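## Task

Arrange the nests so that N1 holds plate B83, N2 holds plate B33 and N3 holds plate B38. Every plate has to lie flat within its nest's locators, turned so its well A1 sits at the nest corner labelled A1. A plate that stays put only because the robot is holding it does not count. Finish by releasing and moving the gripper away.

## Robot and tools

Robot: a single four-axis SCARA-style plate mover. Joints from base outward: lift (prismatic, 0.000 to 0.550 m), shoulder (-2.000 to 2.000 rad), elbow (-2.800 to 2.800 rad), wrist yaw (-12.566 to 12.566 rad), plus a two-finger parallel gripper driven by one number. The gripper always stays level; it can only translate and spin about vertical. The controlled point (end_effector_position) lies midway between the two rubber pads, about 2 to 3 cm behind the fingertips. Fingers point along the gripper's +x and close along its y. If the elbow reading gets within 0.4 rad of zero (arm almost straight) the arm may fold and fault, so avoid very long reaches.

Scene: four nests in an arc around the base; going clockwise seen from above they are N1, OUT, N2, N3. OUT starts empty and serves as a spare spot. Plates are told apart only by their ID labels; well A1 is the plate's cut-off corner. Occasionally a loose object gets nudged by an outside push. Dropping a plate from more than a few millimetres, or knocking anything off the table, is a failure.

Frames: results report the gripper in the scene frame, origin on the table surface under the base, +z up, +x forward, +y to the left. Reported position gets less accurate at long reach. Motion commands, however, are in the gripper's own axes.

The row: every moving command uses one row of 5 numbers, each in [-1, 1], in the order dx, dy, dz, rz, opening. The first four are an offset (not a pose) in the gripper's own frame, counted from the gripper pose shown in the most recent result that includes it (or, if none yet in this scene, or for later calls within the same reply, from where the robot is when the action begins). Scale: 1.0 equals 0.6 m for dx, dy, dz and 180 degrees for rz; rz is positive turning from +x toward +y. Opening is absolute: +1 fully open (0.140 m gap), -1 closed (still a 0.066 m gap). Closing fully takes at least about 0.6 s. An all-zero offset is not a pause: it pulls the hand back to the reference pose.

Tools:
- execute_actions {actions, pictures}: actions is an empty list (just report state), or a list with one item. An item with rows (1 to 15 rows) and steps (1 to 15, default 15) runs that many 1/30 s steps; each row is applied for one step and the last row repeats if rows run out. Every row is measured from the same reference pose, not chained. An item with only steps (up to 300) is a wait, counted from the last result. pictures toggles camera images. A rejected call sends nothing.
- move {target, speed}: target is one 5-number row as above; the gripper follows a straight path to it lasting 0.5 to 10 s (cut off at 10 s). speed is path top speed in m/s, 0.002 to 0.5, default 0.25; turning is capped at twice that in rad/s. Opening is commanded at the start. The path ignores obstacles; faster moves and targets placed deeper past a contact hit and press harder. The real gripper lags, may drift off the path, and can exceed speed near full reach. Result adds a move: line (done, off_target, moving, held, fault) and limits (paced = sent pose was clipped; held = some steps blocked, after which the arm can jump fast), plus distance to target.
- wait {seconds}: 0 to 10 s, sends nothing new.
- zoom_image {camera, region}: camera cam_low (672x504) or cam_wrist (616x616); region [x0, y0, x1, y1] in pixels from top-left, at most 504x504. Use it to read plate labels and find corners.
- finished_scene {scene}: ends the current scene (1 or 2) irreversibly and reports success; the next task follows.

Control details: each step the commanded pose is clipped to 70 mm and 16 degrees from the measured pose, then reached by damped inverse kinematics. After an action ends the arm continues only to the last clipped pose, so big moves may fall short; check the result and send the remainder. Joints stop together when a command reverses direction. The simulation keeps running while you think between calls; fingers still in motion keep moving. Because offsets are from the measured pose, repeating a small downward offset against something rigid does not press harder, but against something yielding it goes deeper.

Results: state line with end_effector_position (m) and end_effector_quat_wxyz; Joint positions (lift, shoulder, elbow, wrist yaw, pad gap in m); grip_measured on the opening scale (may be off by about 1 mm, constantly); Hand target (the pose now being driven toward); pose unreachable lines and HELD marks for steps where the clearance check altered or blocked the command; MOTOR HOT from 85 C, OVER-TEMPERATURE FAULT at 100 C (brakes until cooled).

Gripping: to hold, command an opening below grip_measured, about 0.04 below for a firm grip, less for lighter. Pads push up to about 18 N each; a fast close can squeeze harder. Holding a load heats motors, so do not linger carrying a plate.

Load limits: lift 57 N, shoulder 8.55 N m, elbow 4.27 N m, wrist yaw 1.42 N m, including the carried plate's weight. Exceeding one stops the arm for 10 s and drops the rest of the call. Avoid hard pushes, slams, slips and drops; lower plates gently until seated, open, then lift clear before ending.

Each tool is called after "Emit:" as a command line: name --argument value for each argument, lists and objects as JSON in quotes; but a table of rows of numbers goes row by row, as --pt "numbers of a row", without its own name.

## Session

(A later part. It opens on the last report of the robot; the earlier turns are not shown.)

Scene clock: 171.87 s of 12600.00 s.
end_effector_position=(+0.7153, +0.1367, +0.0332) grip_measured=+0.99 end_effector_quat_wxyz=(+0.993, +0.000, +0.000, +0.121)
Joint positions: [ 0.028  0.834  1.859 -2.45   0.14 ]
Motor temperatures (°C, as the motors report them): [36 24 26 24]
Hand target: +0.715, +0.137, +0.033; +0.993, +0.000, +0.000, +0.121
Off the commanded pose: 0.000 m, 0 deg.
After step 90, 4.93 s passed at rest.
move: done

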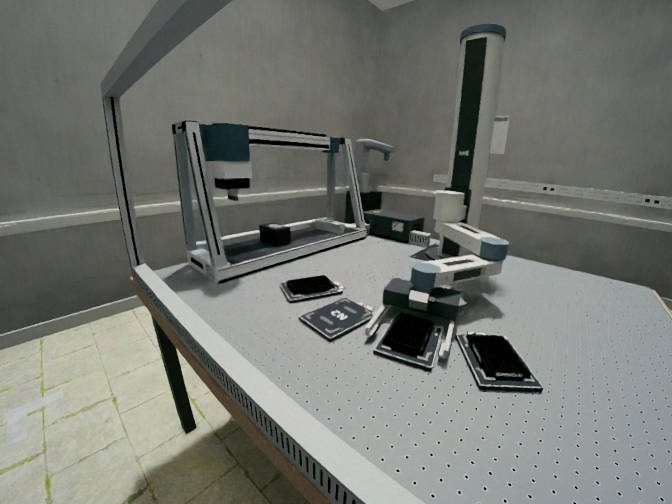

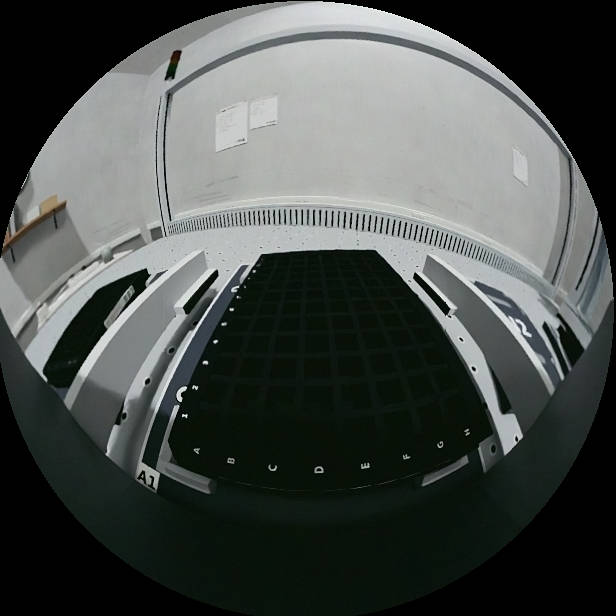

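Emit:
move --target '[0.0, 0.0, 0.05, 0.0, 1.0]' --speed 0.2

Emit:
move --target '[-0.152, -0.594, 0.0, -0.2, 1.0]' --speed 0.35

Scene clock: 191.20 s of 12600.00 s.
end_effector_position=(+0.7153, +0.1367, +0.0632) grip_measured=+0.99 end_effector_quat_wxyz=(+0.993, +0.000, +0.000, +0.121)
Joint positions: [ 0.058  0.834  1.859 -2.45   0.14 ]
Motor temperatures (°C, as the motors report them): [36 24 26 24]
Hand target: +0.715, +0.137, +0.063; +0.993, +0.000, +0.000, +0.121
Off the commanded pose: 0.000 m, 0 deg.
After step 90, 15.63 s passed at rest.
move: done

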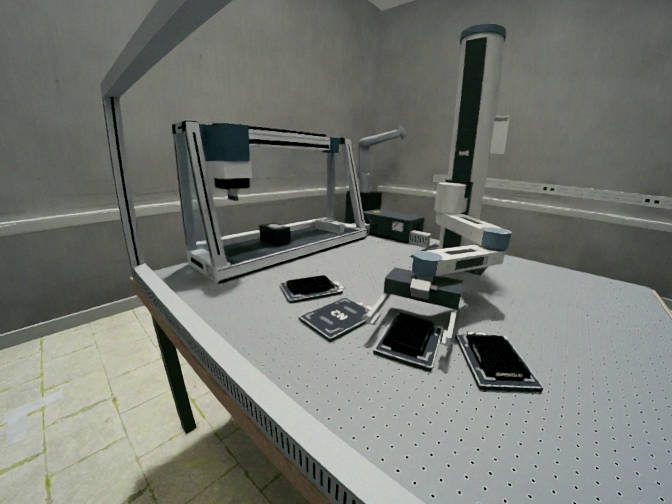

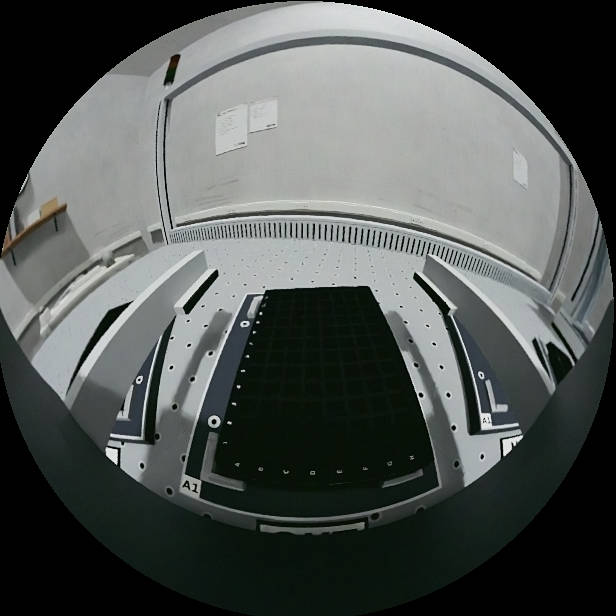

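Scene clock: 192.73 s of 12600.00 s.
end_effector_position=(+0.7121, -0.2313, +0.0632) grip_measured=+0.99 end_effector_quat_wxyz=(+0.981, +0.000, +0.000, -0.192)
Joint positions: [ 0.058  0.086  2.05  -2.522  0.14 ]
Motor temperatures (°C, as the motors report them): [36 24 26 24]
Hand target: +0.712, -0.231, +0.063; +0.981, +0.000, +0.000, -0.192
Off the commanded pose: 0.000 m, 0 deg.
move: done

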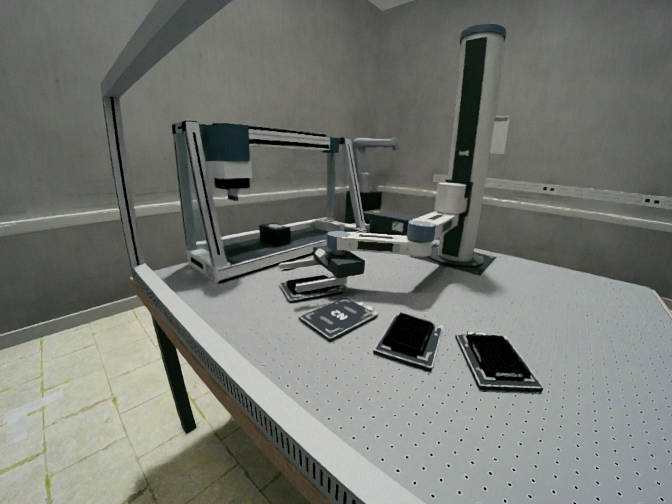

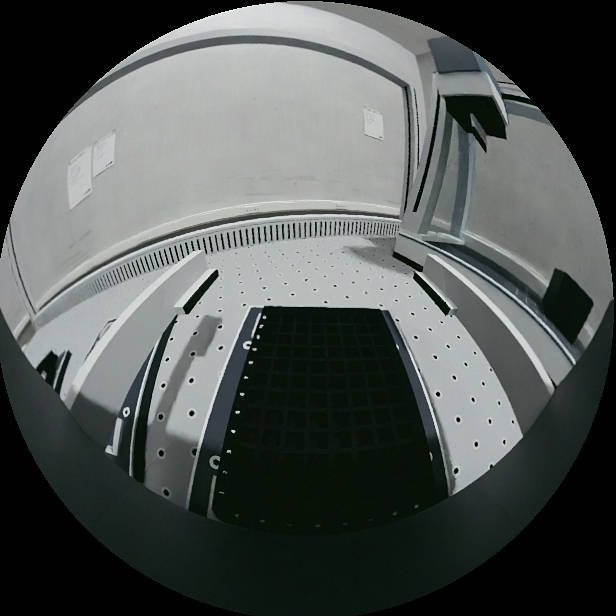

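Emit:
move --target '[-0.05, -0.005, 0.0, 0.0, 1.0]' --speed 0.2

Scene clock: 198.73 s of 12600.00 s.
end_effector_position=(+0.6832, -0.2229, +0.0632) grip_measured=+0.99 end_effector_quat_wxyz=(+0.981, +0.000, +0.000, -0.192)
Joint positions: [ 0.058  0.168  1.844 -2.398  0.14 ]
Motor temperatures (°C, as the motors report them): [36 24 26 24]
Hand target: +0.683, -0.223, +0.063; +0.981, +0.000, +0.000, -0.192
Off the commanded pose: 0.000 m, 0 deg.
After step 90, 2.30 s passed at rest.
move: done

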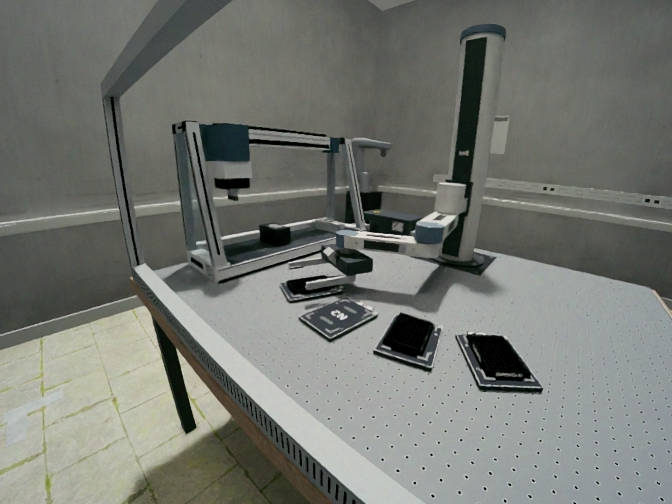

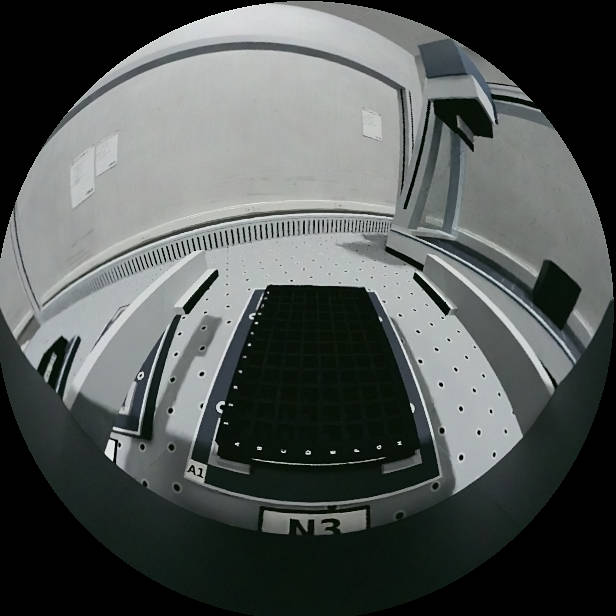

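Emit:
move --target '[0.015, 0.0, -0.054, 0.0, 1.0]' --speed 0.1

Emit:
move --target '[0.0, 0.0, 0.0, 0.0, -0.7]' --speed 0.1

Emit:
move --target '[0.0, 0.0, 0.08, 0.0, -0.7]' --speed 0.15

Scene clock: 206.30 s of 12600.00 s.
end_effector_position=(+0.6915, -0.2262, +0.0308) grip_measured=+0.99 end_effector_quat_wxyz=(+0.981, +0.000, +0.000, -0.192)
Joint positions: [ 0.026  0.143  1.902 -2.432  0.14 ]
Motor temperatures (°C, as the motors report them): [36 24 26 24]
Hand target: +0.692, -0.226, +0.031; +0.981, +0.000, +0.000, -0.192
Off the commanded pose: 0.000 m, 0 deg.
After step 90, 3.83 s passed at rest.
move: done

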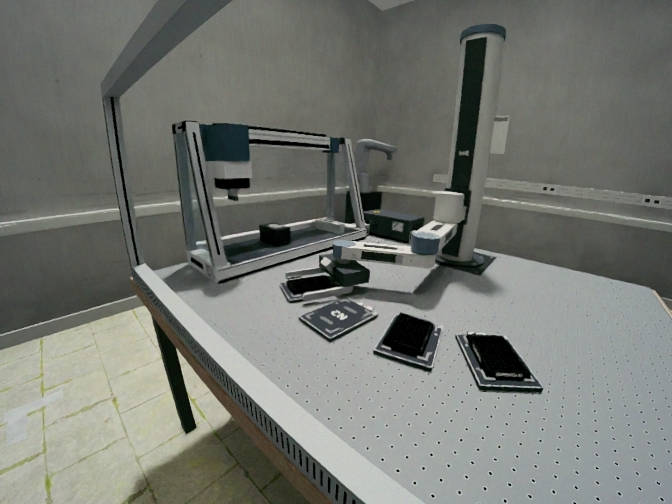

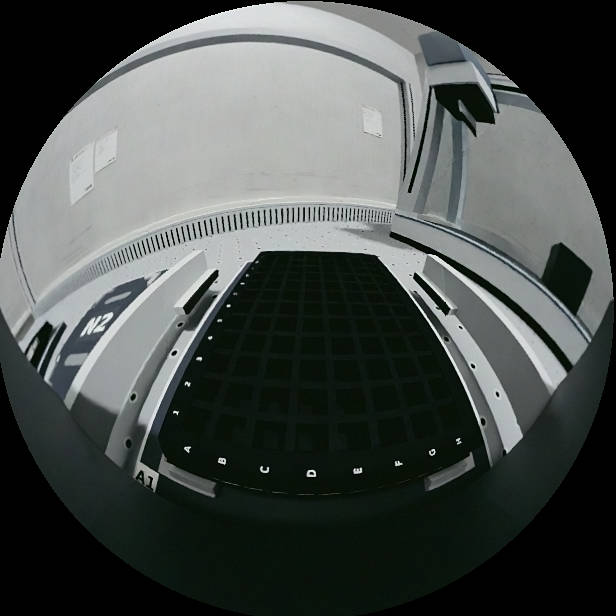

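Scene clock: 207.03 s of 12600.00 s.
end_effector_position=(+0.6920, -0.2255, +0.0313) grip_measured=-0.48 end_effector_quat_wxyz=(+0.982, +0.000, +0.000, -0.191)
Joint positions: [ 0.026  0.144  1.903 -2.43   0.085]
Motor temperatures (°C, as the motors report them): [36 24 26 24]
Hand target: +0.692, -0.226, +0.031; +0.981, +0.000, +0.000, -0.192
Off the commanded pose: 0.001 m, 0 deg.
move: done

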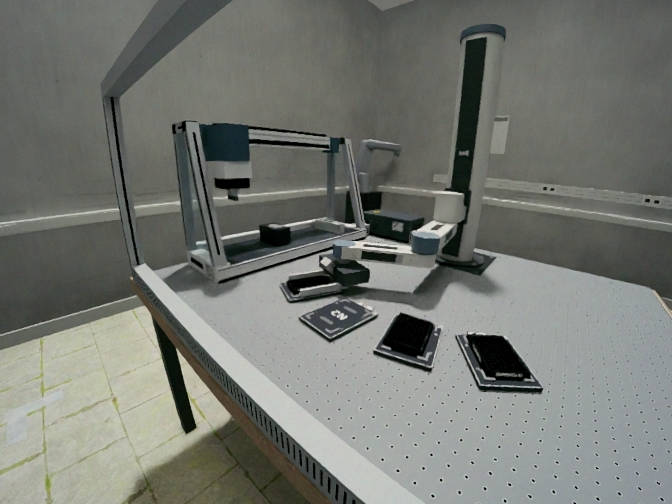

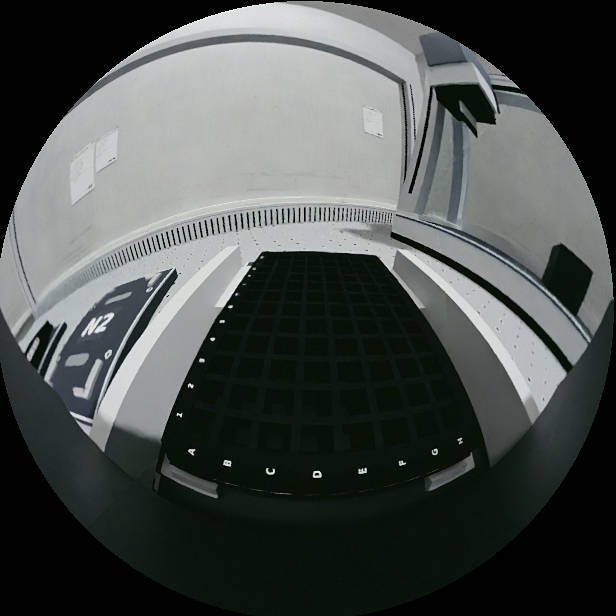

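Scene clock: 207.77 s of 12600.00 s.
end_effector_position=(+0.6920, -0.2254, +0.0793) grip_measured=-0.49 end_effector_quat_wxyz=(+0.982, +0.000, +0.000, -0.190)
Joint positions: [ 0.074  0.144  1.903 -2.43   0.085]
Motor temperatures (°C, as the motors report them): [36 24 26 24]
Hand target: +0.692, -0.226, +0.079; +0.982, +0.000, +0.000, -0.191
Off the commanded pose: 0.000 m, 0 deg.
move: done

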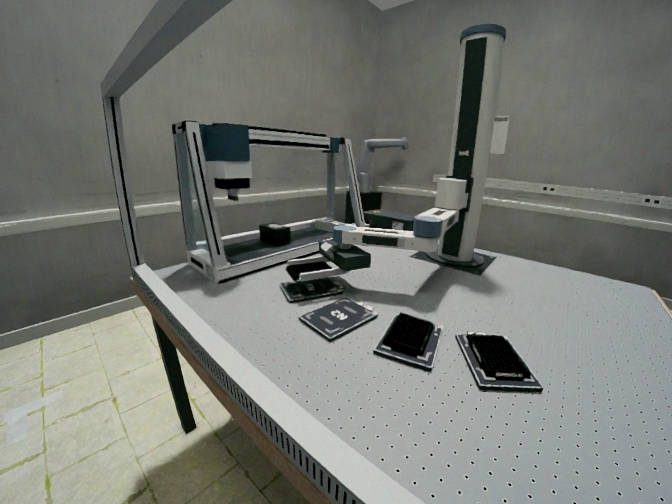

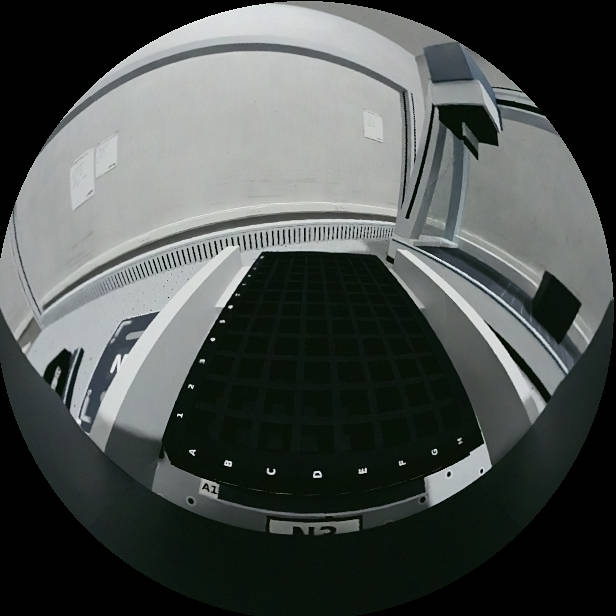

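Emit:
move --target '[-0.01, 0.313, -0.05, 0.099, -0.7]' --speed 0.25

Emit:
move --target '[0.0, 0.0, -0.03, 0.0, -0.7]' --speed 0.05

Scene clock: 220.10 s of 12600.00 s.
end_effector_position=(+0.7567, -0.0487, +0.0493) grip_measured=-0.49 end_effector_quat_wxyz=(+0.999, +0.000, +0.000, -0.036)
Joint positions: [ 0.044  0.416  2.041 -2.528  0.085]
Motor temperatures (°C, as the motors report them): [36 24 26 24]
Hand target: +0.757, -0.049, +0.049; +0.999, +0.000, +0.000, -0.036
Off the commanded pose: 0.000 m, 0 deg.
After step 90, 8.27 s passed at rest.
move: done

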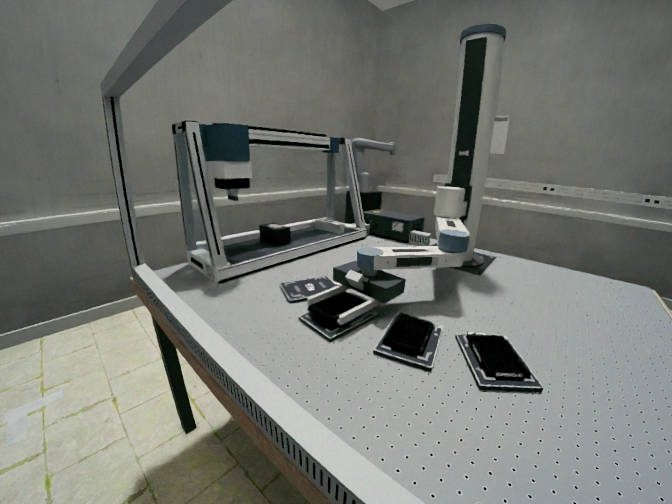

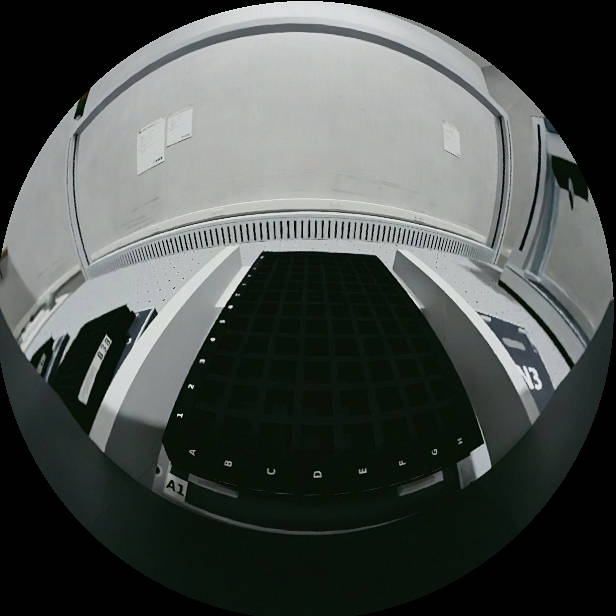

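Scene clock: 220.80 s of 12600.00 s.
end_effector_position=(+0.7567, -0.0486, +0.0319) grip_measured=-0.48 end_effector_quat_wxyz=(+0.999, +0.000, +0.000, -0.036)
Joint positions: [ 0.027  0.416  2.041 -2.529  0.085]
Motor temperatures (°C, as the motors report them): [36 24 26 24]
Hand target: +0.757, -0.049, +0.031; +0.999, +0.000, +0.000, -0.036
Off the commanded pose: 0.001 m, 0 deg.
move: done

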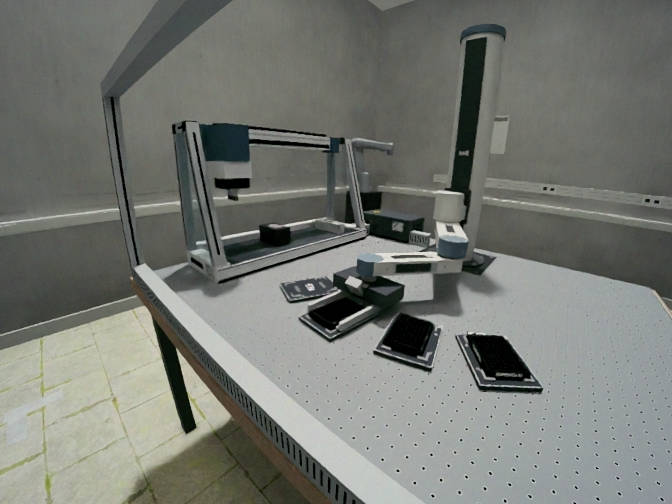

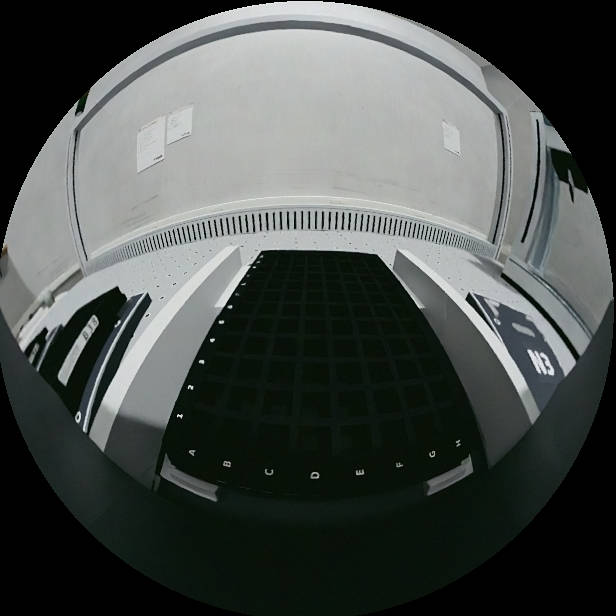

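Emit:
move --target '[0.0, 0.0, 0.0, 0.0, 1.0]' --speed 0.1

Emit:
move --target '[0.0, 0.0, 0.05, 0.0, 1.0]' --speed 0.2

Emit:
move --target '[-0.091, 0.303, 0.0, 0.1, 1.0]' --speed 0.3

Emit:
move --target '[0.0, 0.0, -0.05, 0.0, 1.0]' --speed 0.1

Emit:
move --target '[0.0, 0.0, 0.0, 0.0, -0.7]' --speed 0.1

Emit:
move --target '[0.0, 0.0, 0.08, 0.0, -0.7]' --speed 0.15

Scene clock: 238.27 s of 12600.00 s.
end_effector_position=(+0.7567, -0.0485, +0.0319) grip_measured=+0.99 end_effector_quat_wxyz=(+0.999, +0.000, +0.000, -0.036)
Joint positions: [ 0.027  0.416  2.041 -2.529  0.14 ]
Motor temperatures (°C, as the motors report them): [35 24 26 24]
Hand target: +0.757, -0.049, +0.032; +0.999, +0.000, +0.000, -0.036
Off the commanded pose: 0.000 m, 0 deg.
After step 90, 13.77 s passed at rest.
move: done

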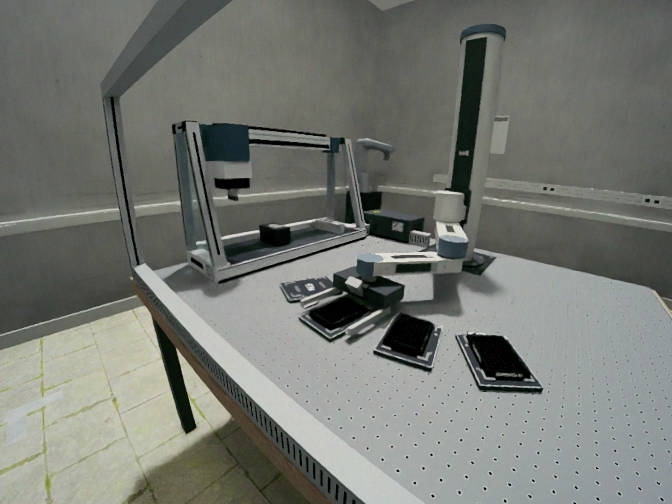

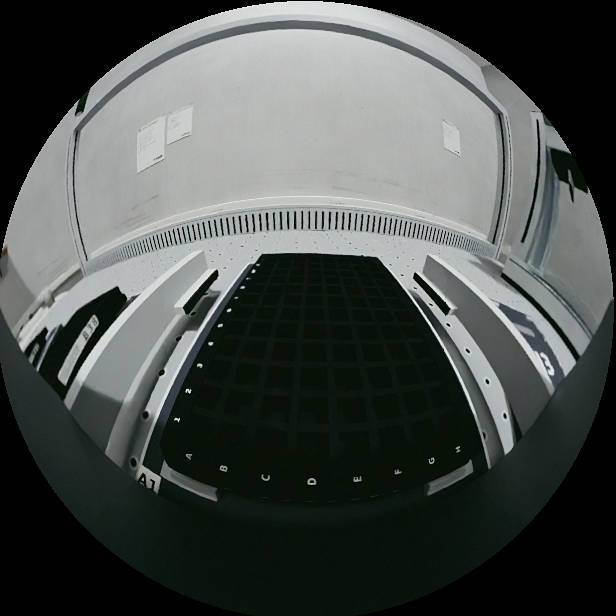

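Scene clock: 238.97 s of 12600.00 s.
end_effector_position=(+0.7567, -0.0485, +0.0620) grip_measured=+0.99 end_effector_quat_wxyz=(+0.999, +0.000, +0.000, -0.036)
Joint positions: [ 0.057  0.416  2.041 -2.529  0.14 ]
Motor temperatures (°C, as the motors report them): [35 24 26 24]
Hand target: +0.757, -0.048, +0.062; +0.999, +0.000, +0.000, -0.036
Off the commanded pose: 0.000 m, 0 deg.
move: done

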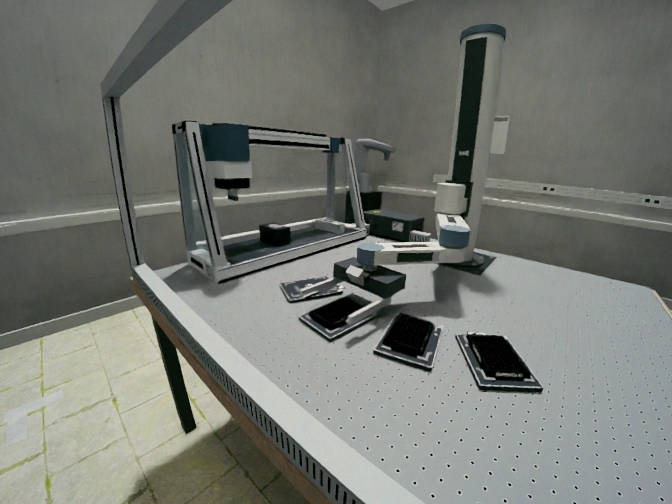

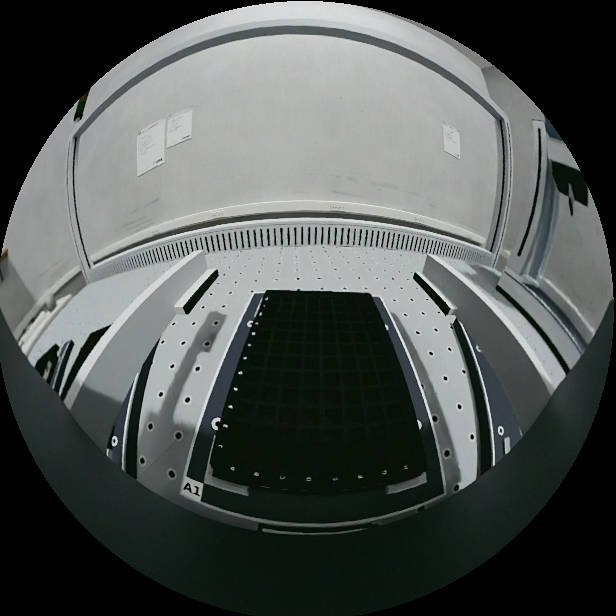

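Scene clock: 239.97 s of 12600.00 s.
end_effector_position=(+0.7153, +0.1370, +0.0620) grip_measured=+0.99 end_effector_quat_wxyz=(+0.993, +0.000, +0.000, +0.121)
Joint positions: [ 0.057  0.834  1.859 -2.45   0.14 ]
Motor temperatures (°C, as the motors report them): [36 24 26 24]
Hand target: +0.715, +0.137, +0.062; +0.993, +0.000, +0.000, +0.121
Off the commanded pose: 0.000 m, 0 deg.
move: done

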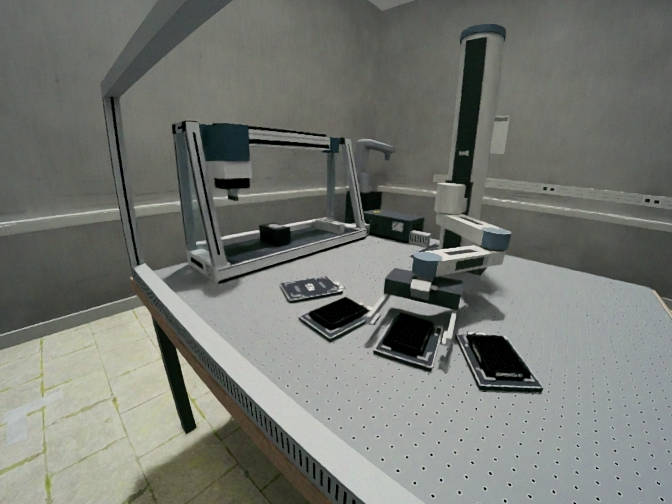

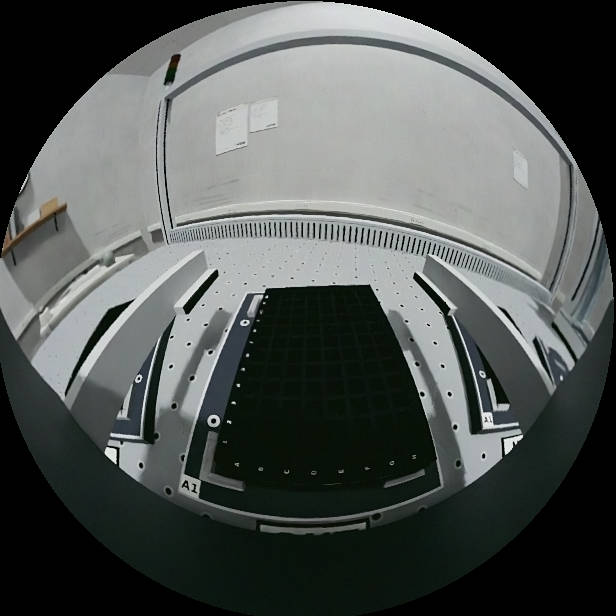

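Scene clock: 240.67 s of 12600.00 s.
end_effector_position=(+0.7152, +0.1370, +0.0319) grip_measured=+0.99 end_effector_quat_wxyz=(+0.993, +0.000, +0.000, +0.121)
Joint positions: [ 0.027  0.834  1.859 -2.45   0.14 ]
Motor temperatures (°C, as the motors report them): [36 24 26 24]
Hand target: +0.715, +0.137, +0.032; +0.993, +0.000, +0.000, +0.121
Off the commanded pose: 0.000 m, 0 deg.
move: done

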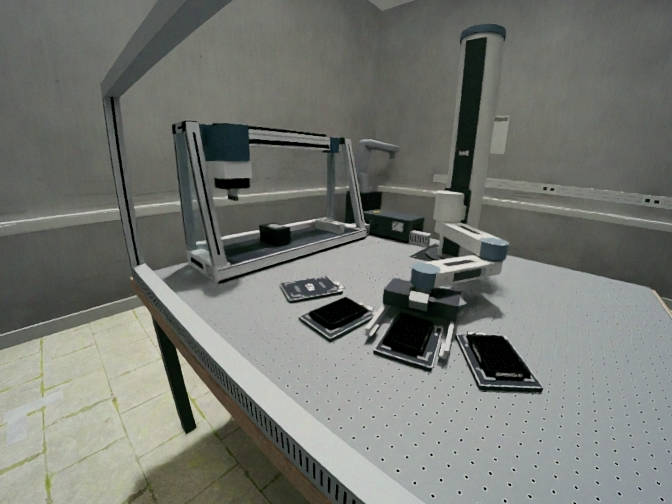

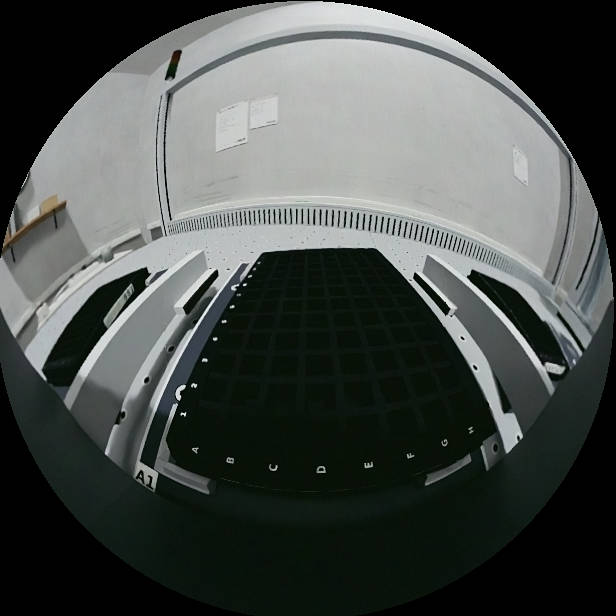

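Scene clock: 241.30 s of 12600.00 s.
end_effector_position=(+0.7148, +0.1414, +0.0321) grip_measured=-0.34 end_effector_quat_wxyz=(+0.992, +0.000, +0.000, +0.130)
Joint positions: [ 0.027  0.837  1.863 -2.44   0.09 ]
Motor temperatures (°C, as the motors report them): [36 24 26 24]
Hand target: +0.715, +0.137, +0.032; +0.993, +0.000, +0.000, +0.121
Off the commanded pose: 0.004 m, 1 deg.
move: off_target

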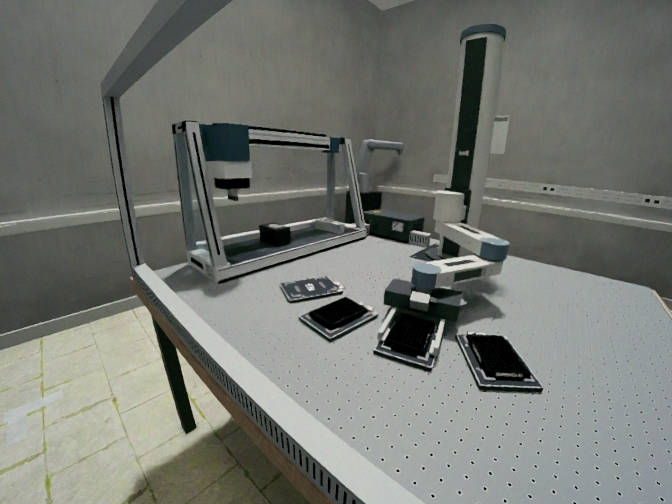

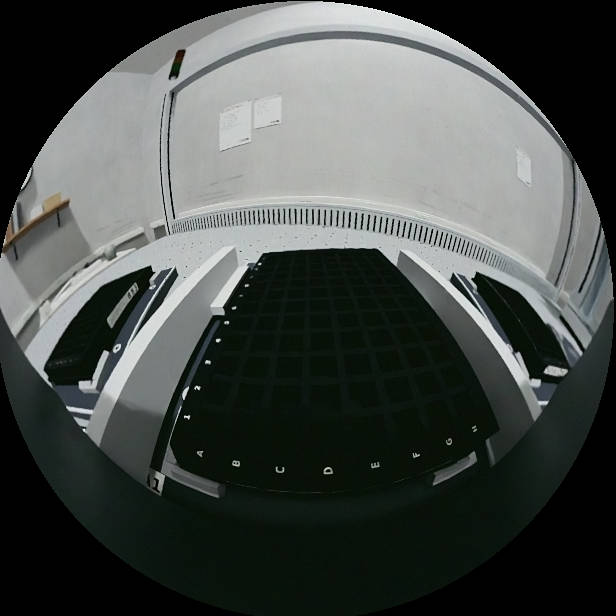

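Scene clock: 242.03 s of 12600.00 s.
end_effector_position=(+0.7148, +0.1415, +0.0801) grip_measured=-0.53 end_effector_quat_wxyz=(+0.992, +0.000, +0.000, +0.130)
Joint positions: [ 0.075  0.837  1.863 -2.44   0.084]
Motor temperatures (°C, as the motors report them): [36 24 26 24]
Hand target: +0.715, +0.141, +0.080; +0.992, +0.000, +0.000, +0.130
Off the commanded pose: 0.000 m, 0 deg.
move: done

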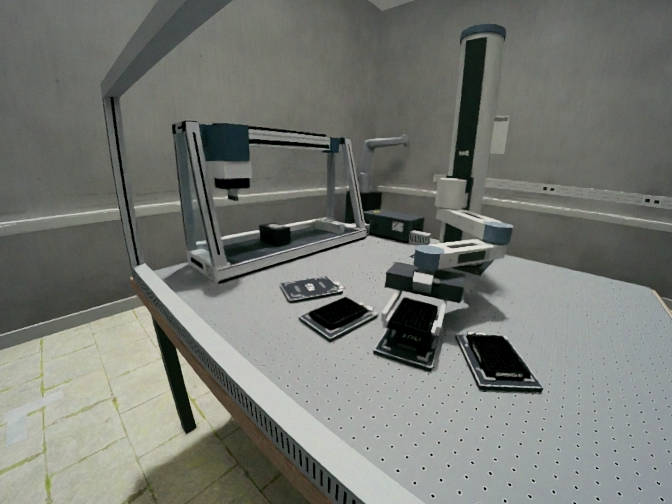

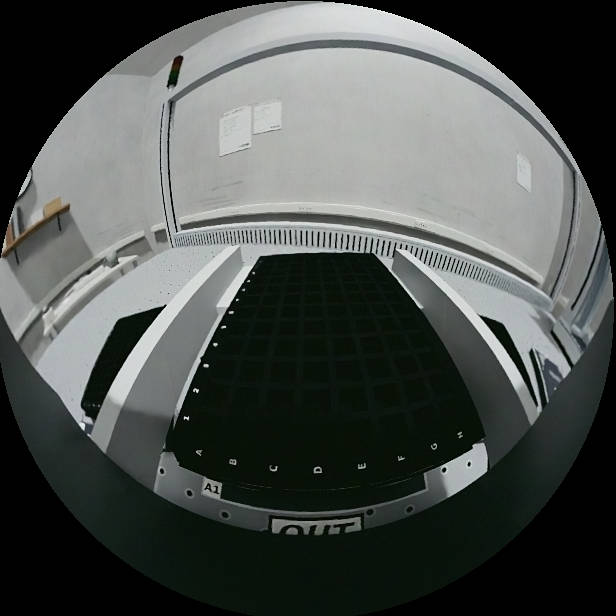

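Emit:
move --target '[-0.197, -0.579, -0.05, -0.205, -0.7]' --speed 0.3

Emit:
move --target '[0.0, 0.0, -0.03, 0.0, -0.7]' --speed 0.05

Scene clock: 251.57 s of 12600.00 s.
end_effector_position=(+0.6897, -0.2247, +0.0501) grip_measured=-0.53 end_effector_quat_wxyz=(+0.982, +0.000, +0.000, -0.191)
Joint positions: [ 0.045  0.151  1.887 -2.422  0.084]
Motor temperatures (°C, as the motors report them): [36 24 26 24]
Hand target: +0.690, -0.225, +0.050; +0.982, +0.000, +0.000, -0.191
Off the commanded pose: 0.000 m, 0 deg.
After step 90, 4.87 s passed at rest.
move: done

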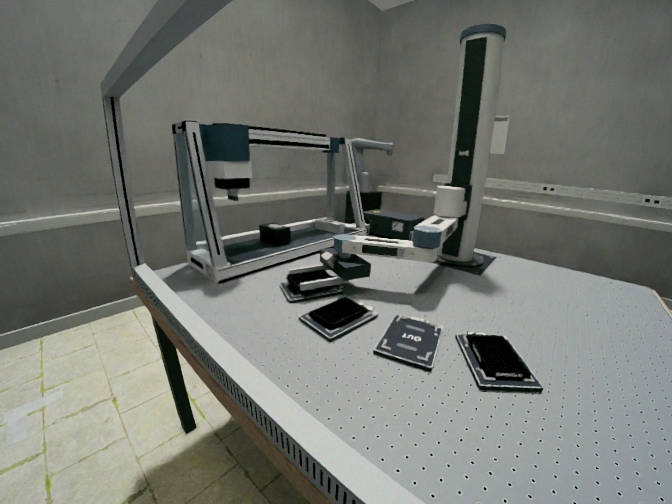

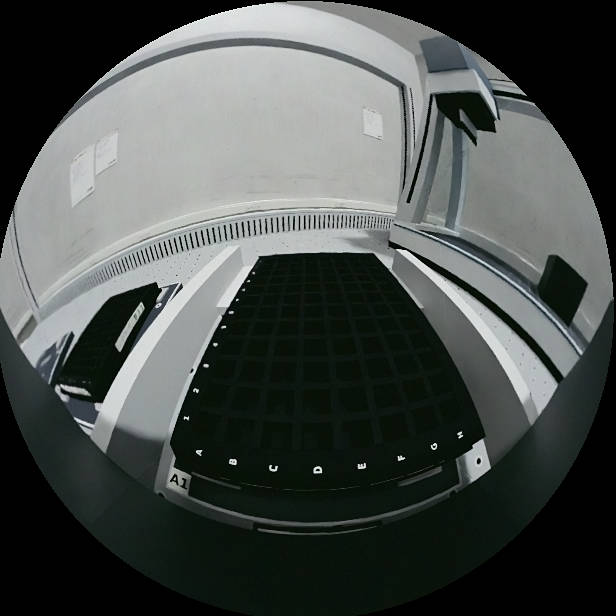

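Scene clock: 252.27 s of 12600.00 s.
end_effector_position=(+0.6896, -0.2251, +0.0330) grip_measured=-0.53 end_effector_quat_wxyz=(+0.981, +0.000, +0.000, -0.192)
Joint positions: [ 0.028  0.15   1.887 -2.424  0.083]
Motor temperatures (°C, as the motors report them): [36 24 26 24]
Hand target: +0.690, -0.225, +0.032; +0.982, +0.000, +0.000, -0.191
Off the commanded pose: 0.001 m, 0 deg.
move: done

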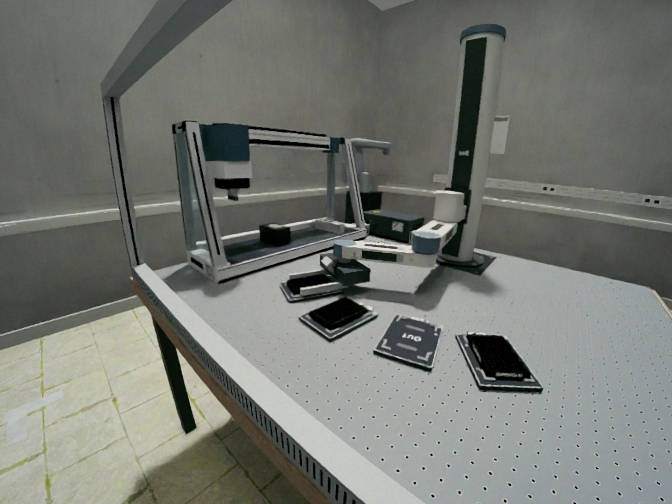

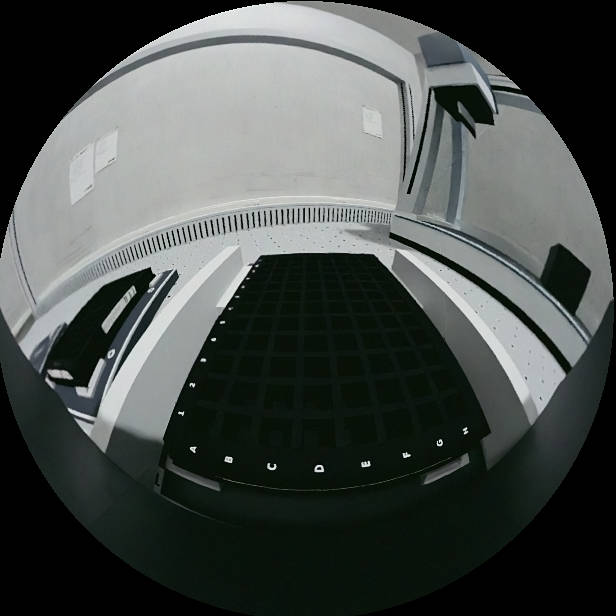

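Emit:
move --target '[0.0, 0.0, 0.0, 0.0, 1.0]' --speed 0.1

Emit:
move --target '[-0.25, 0.0, 0.03, 0.0, 1.0]' --speed 0.2

Scene clock: 257.97 s of 12600.00 s.
end_effector_position=(+0.6894, -0.2253, +0.0330) grip_measured=+0.99 end_effector_quat_wxyz=(+0.981, +0.000, +0.000, -0.192)
Joint positions: [ 0.028  0.15   1.887 -2.425  0.14 ]
Motor temperatures (°C, as the motors report them): [35 24 26 24]
Hand target: +0.690, -0.225, +0.033; +0.981, +0.000, +0.000, -0.192
Off the commanded pose: 0.000 m, 0 deg.
After step 90, 2.00 s passed at rest.
move: done

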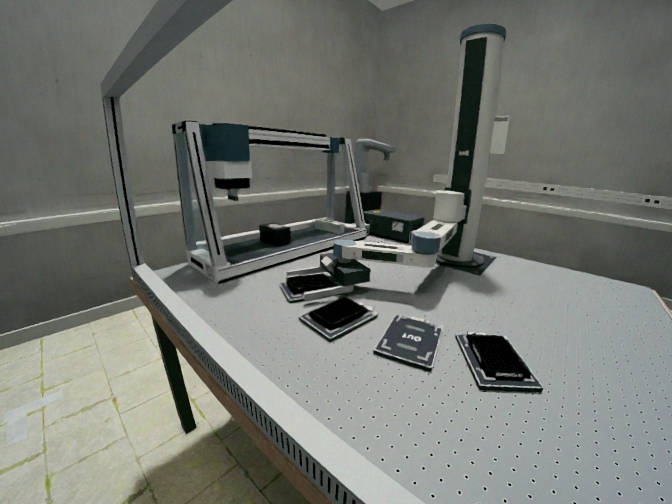

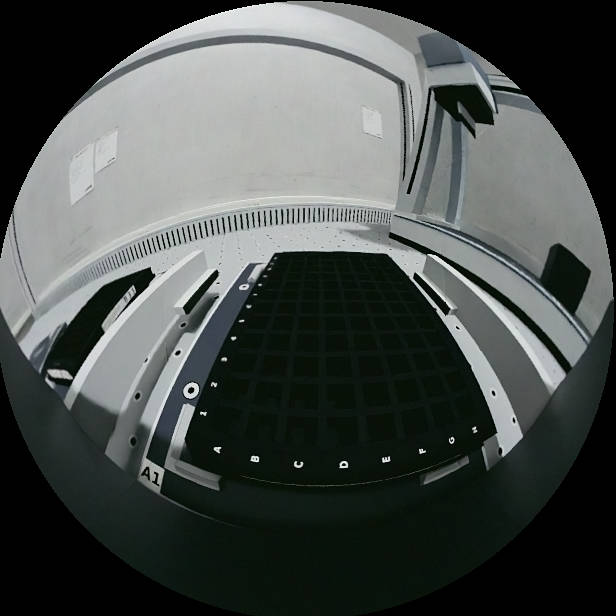

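Scene clock: 259.10 s of 12600.00 s.
end_effector_position=(+0.5505, -0.1686, +0.0511) grip_measured=+0.99 end_effector_quat_wxyz=(+0.981, +0.000, +0.000, -0.193)
Joint positions: [ 0.046  0.46   1.09  -1.937  0.14 ]
Motor temperatures (°C, as the motors report them): [35 24 26 24]
Hand target: +0.551, -0.169, +0.051; +0.981, +0.000, +0.000, -0.192
Off the commanded pose: 0.000 m, 0 deg.
move: done

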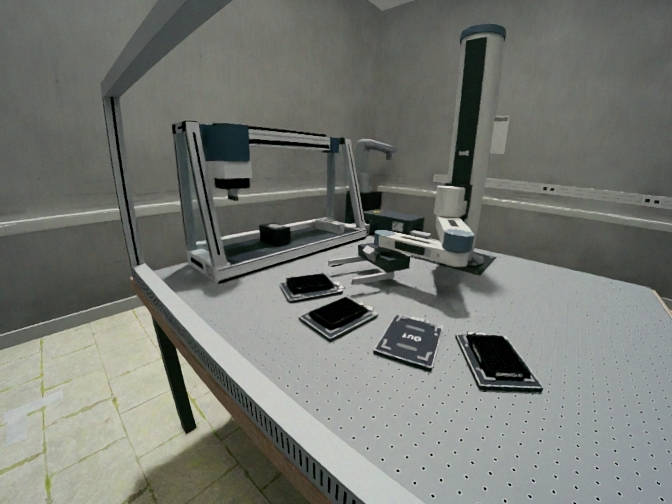

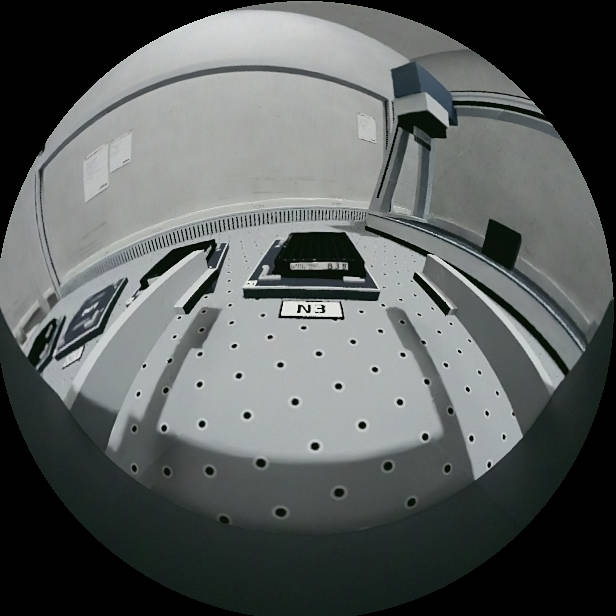

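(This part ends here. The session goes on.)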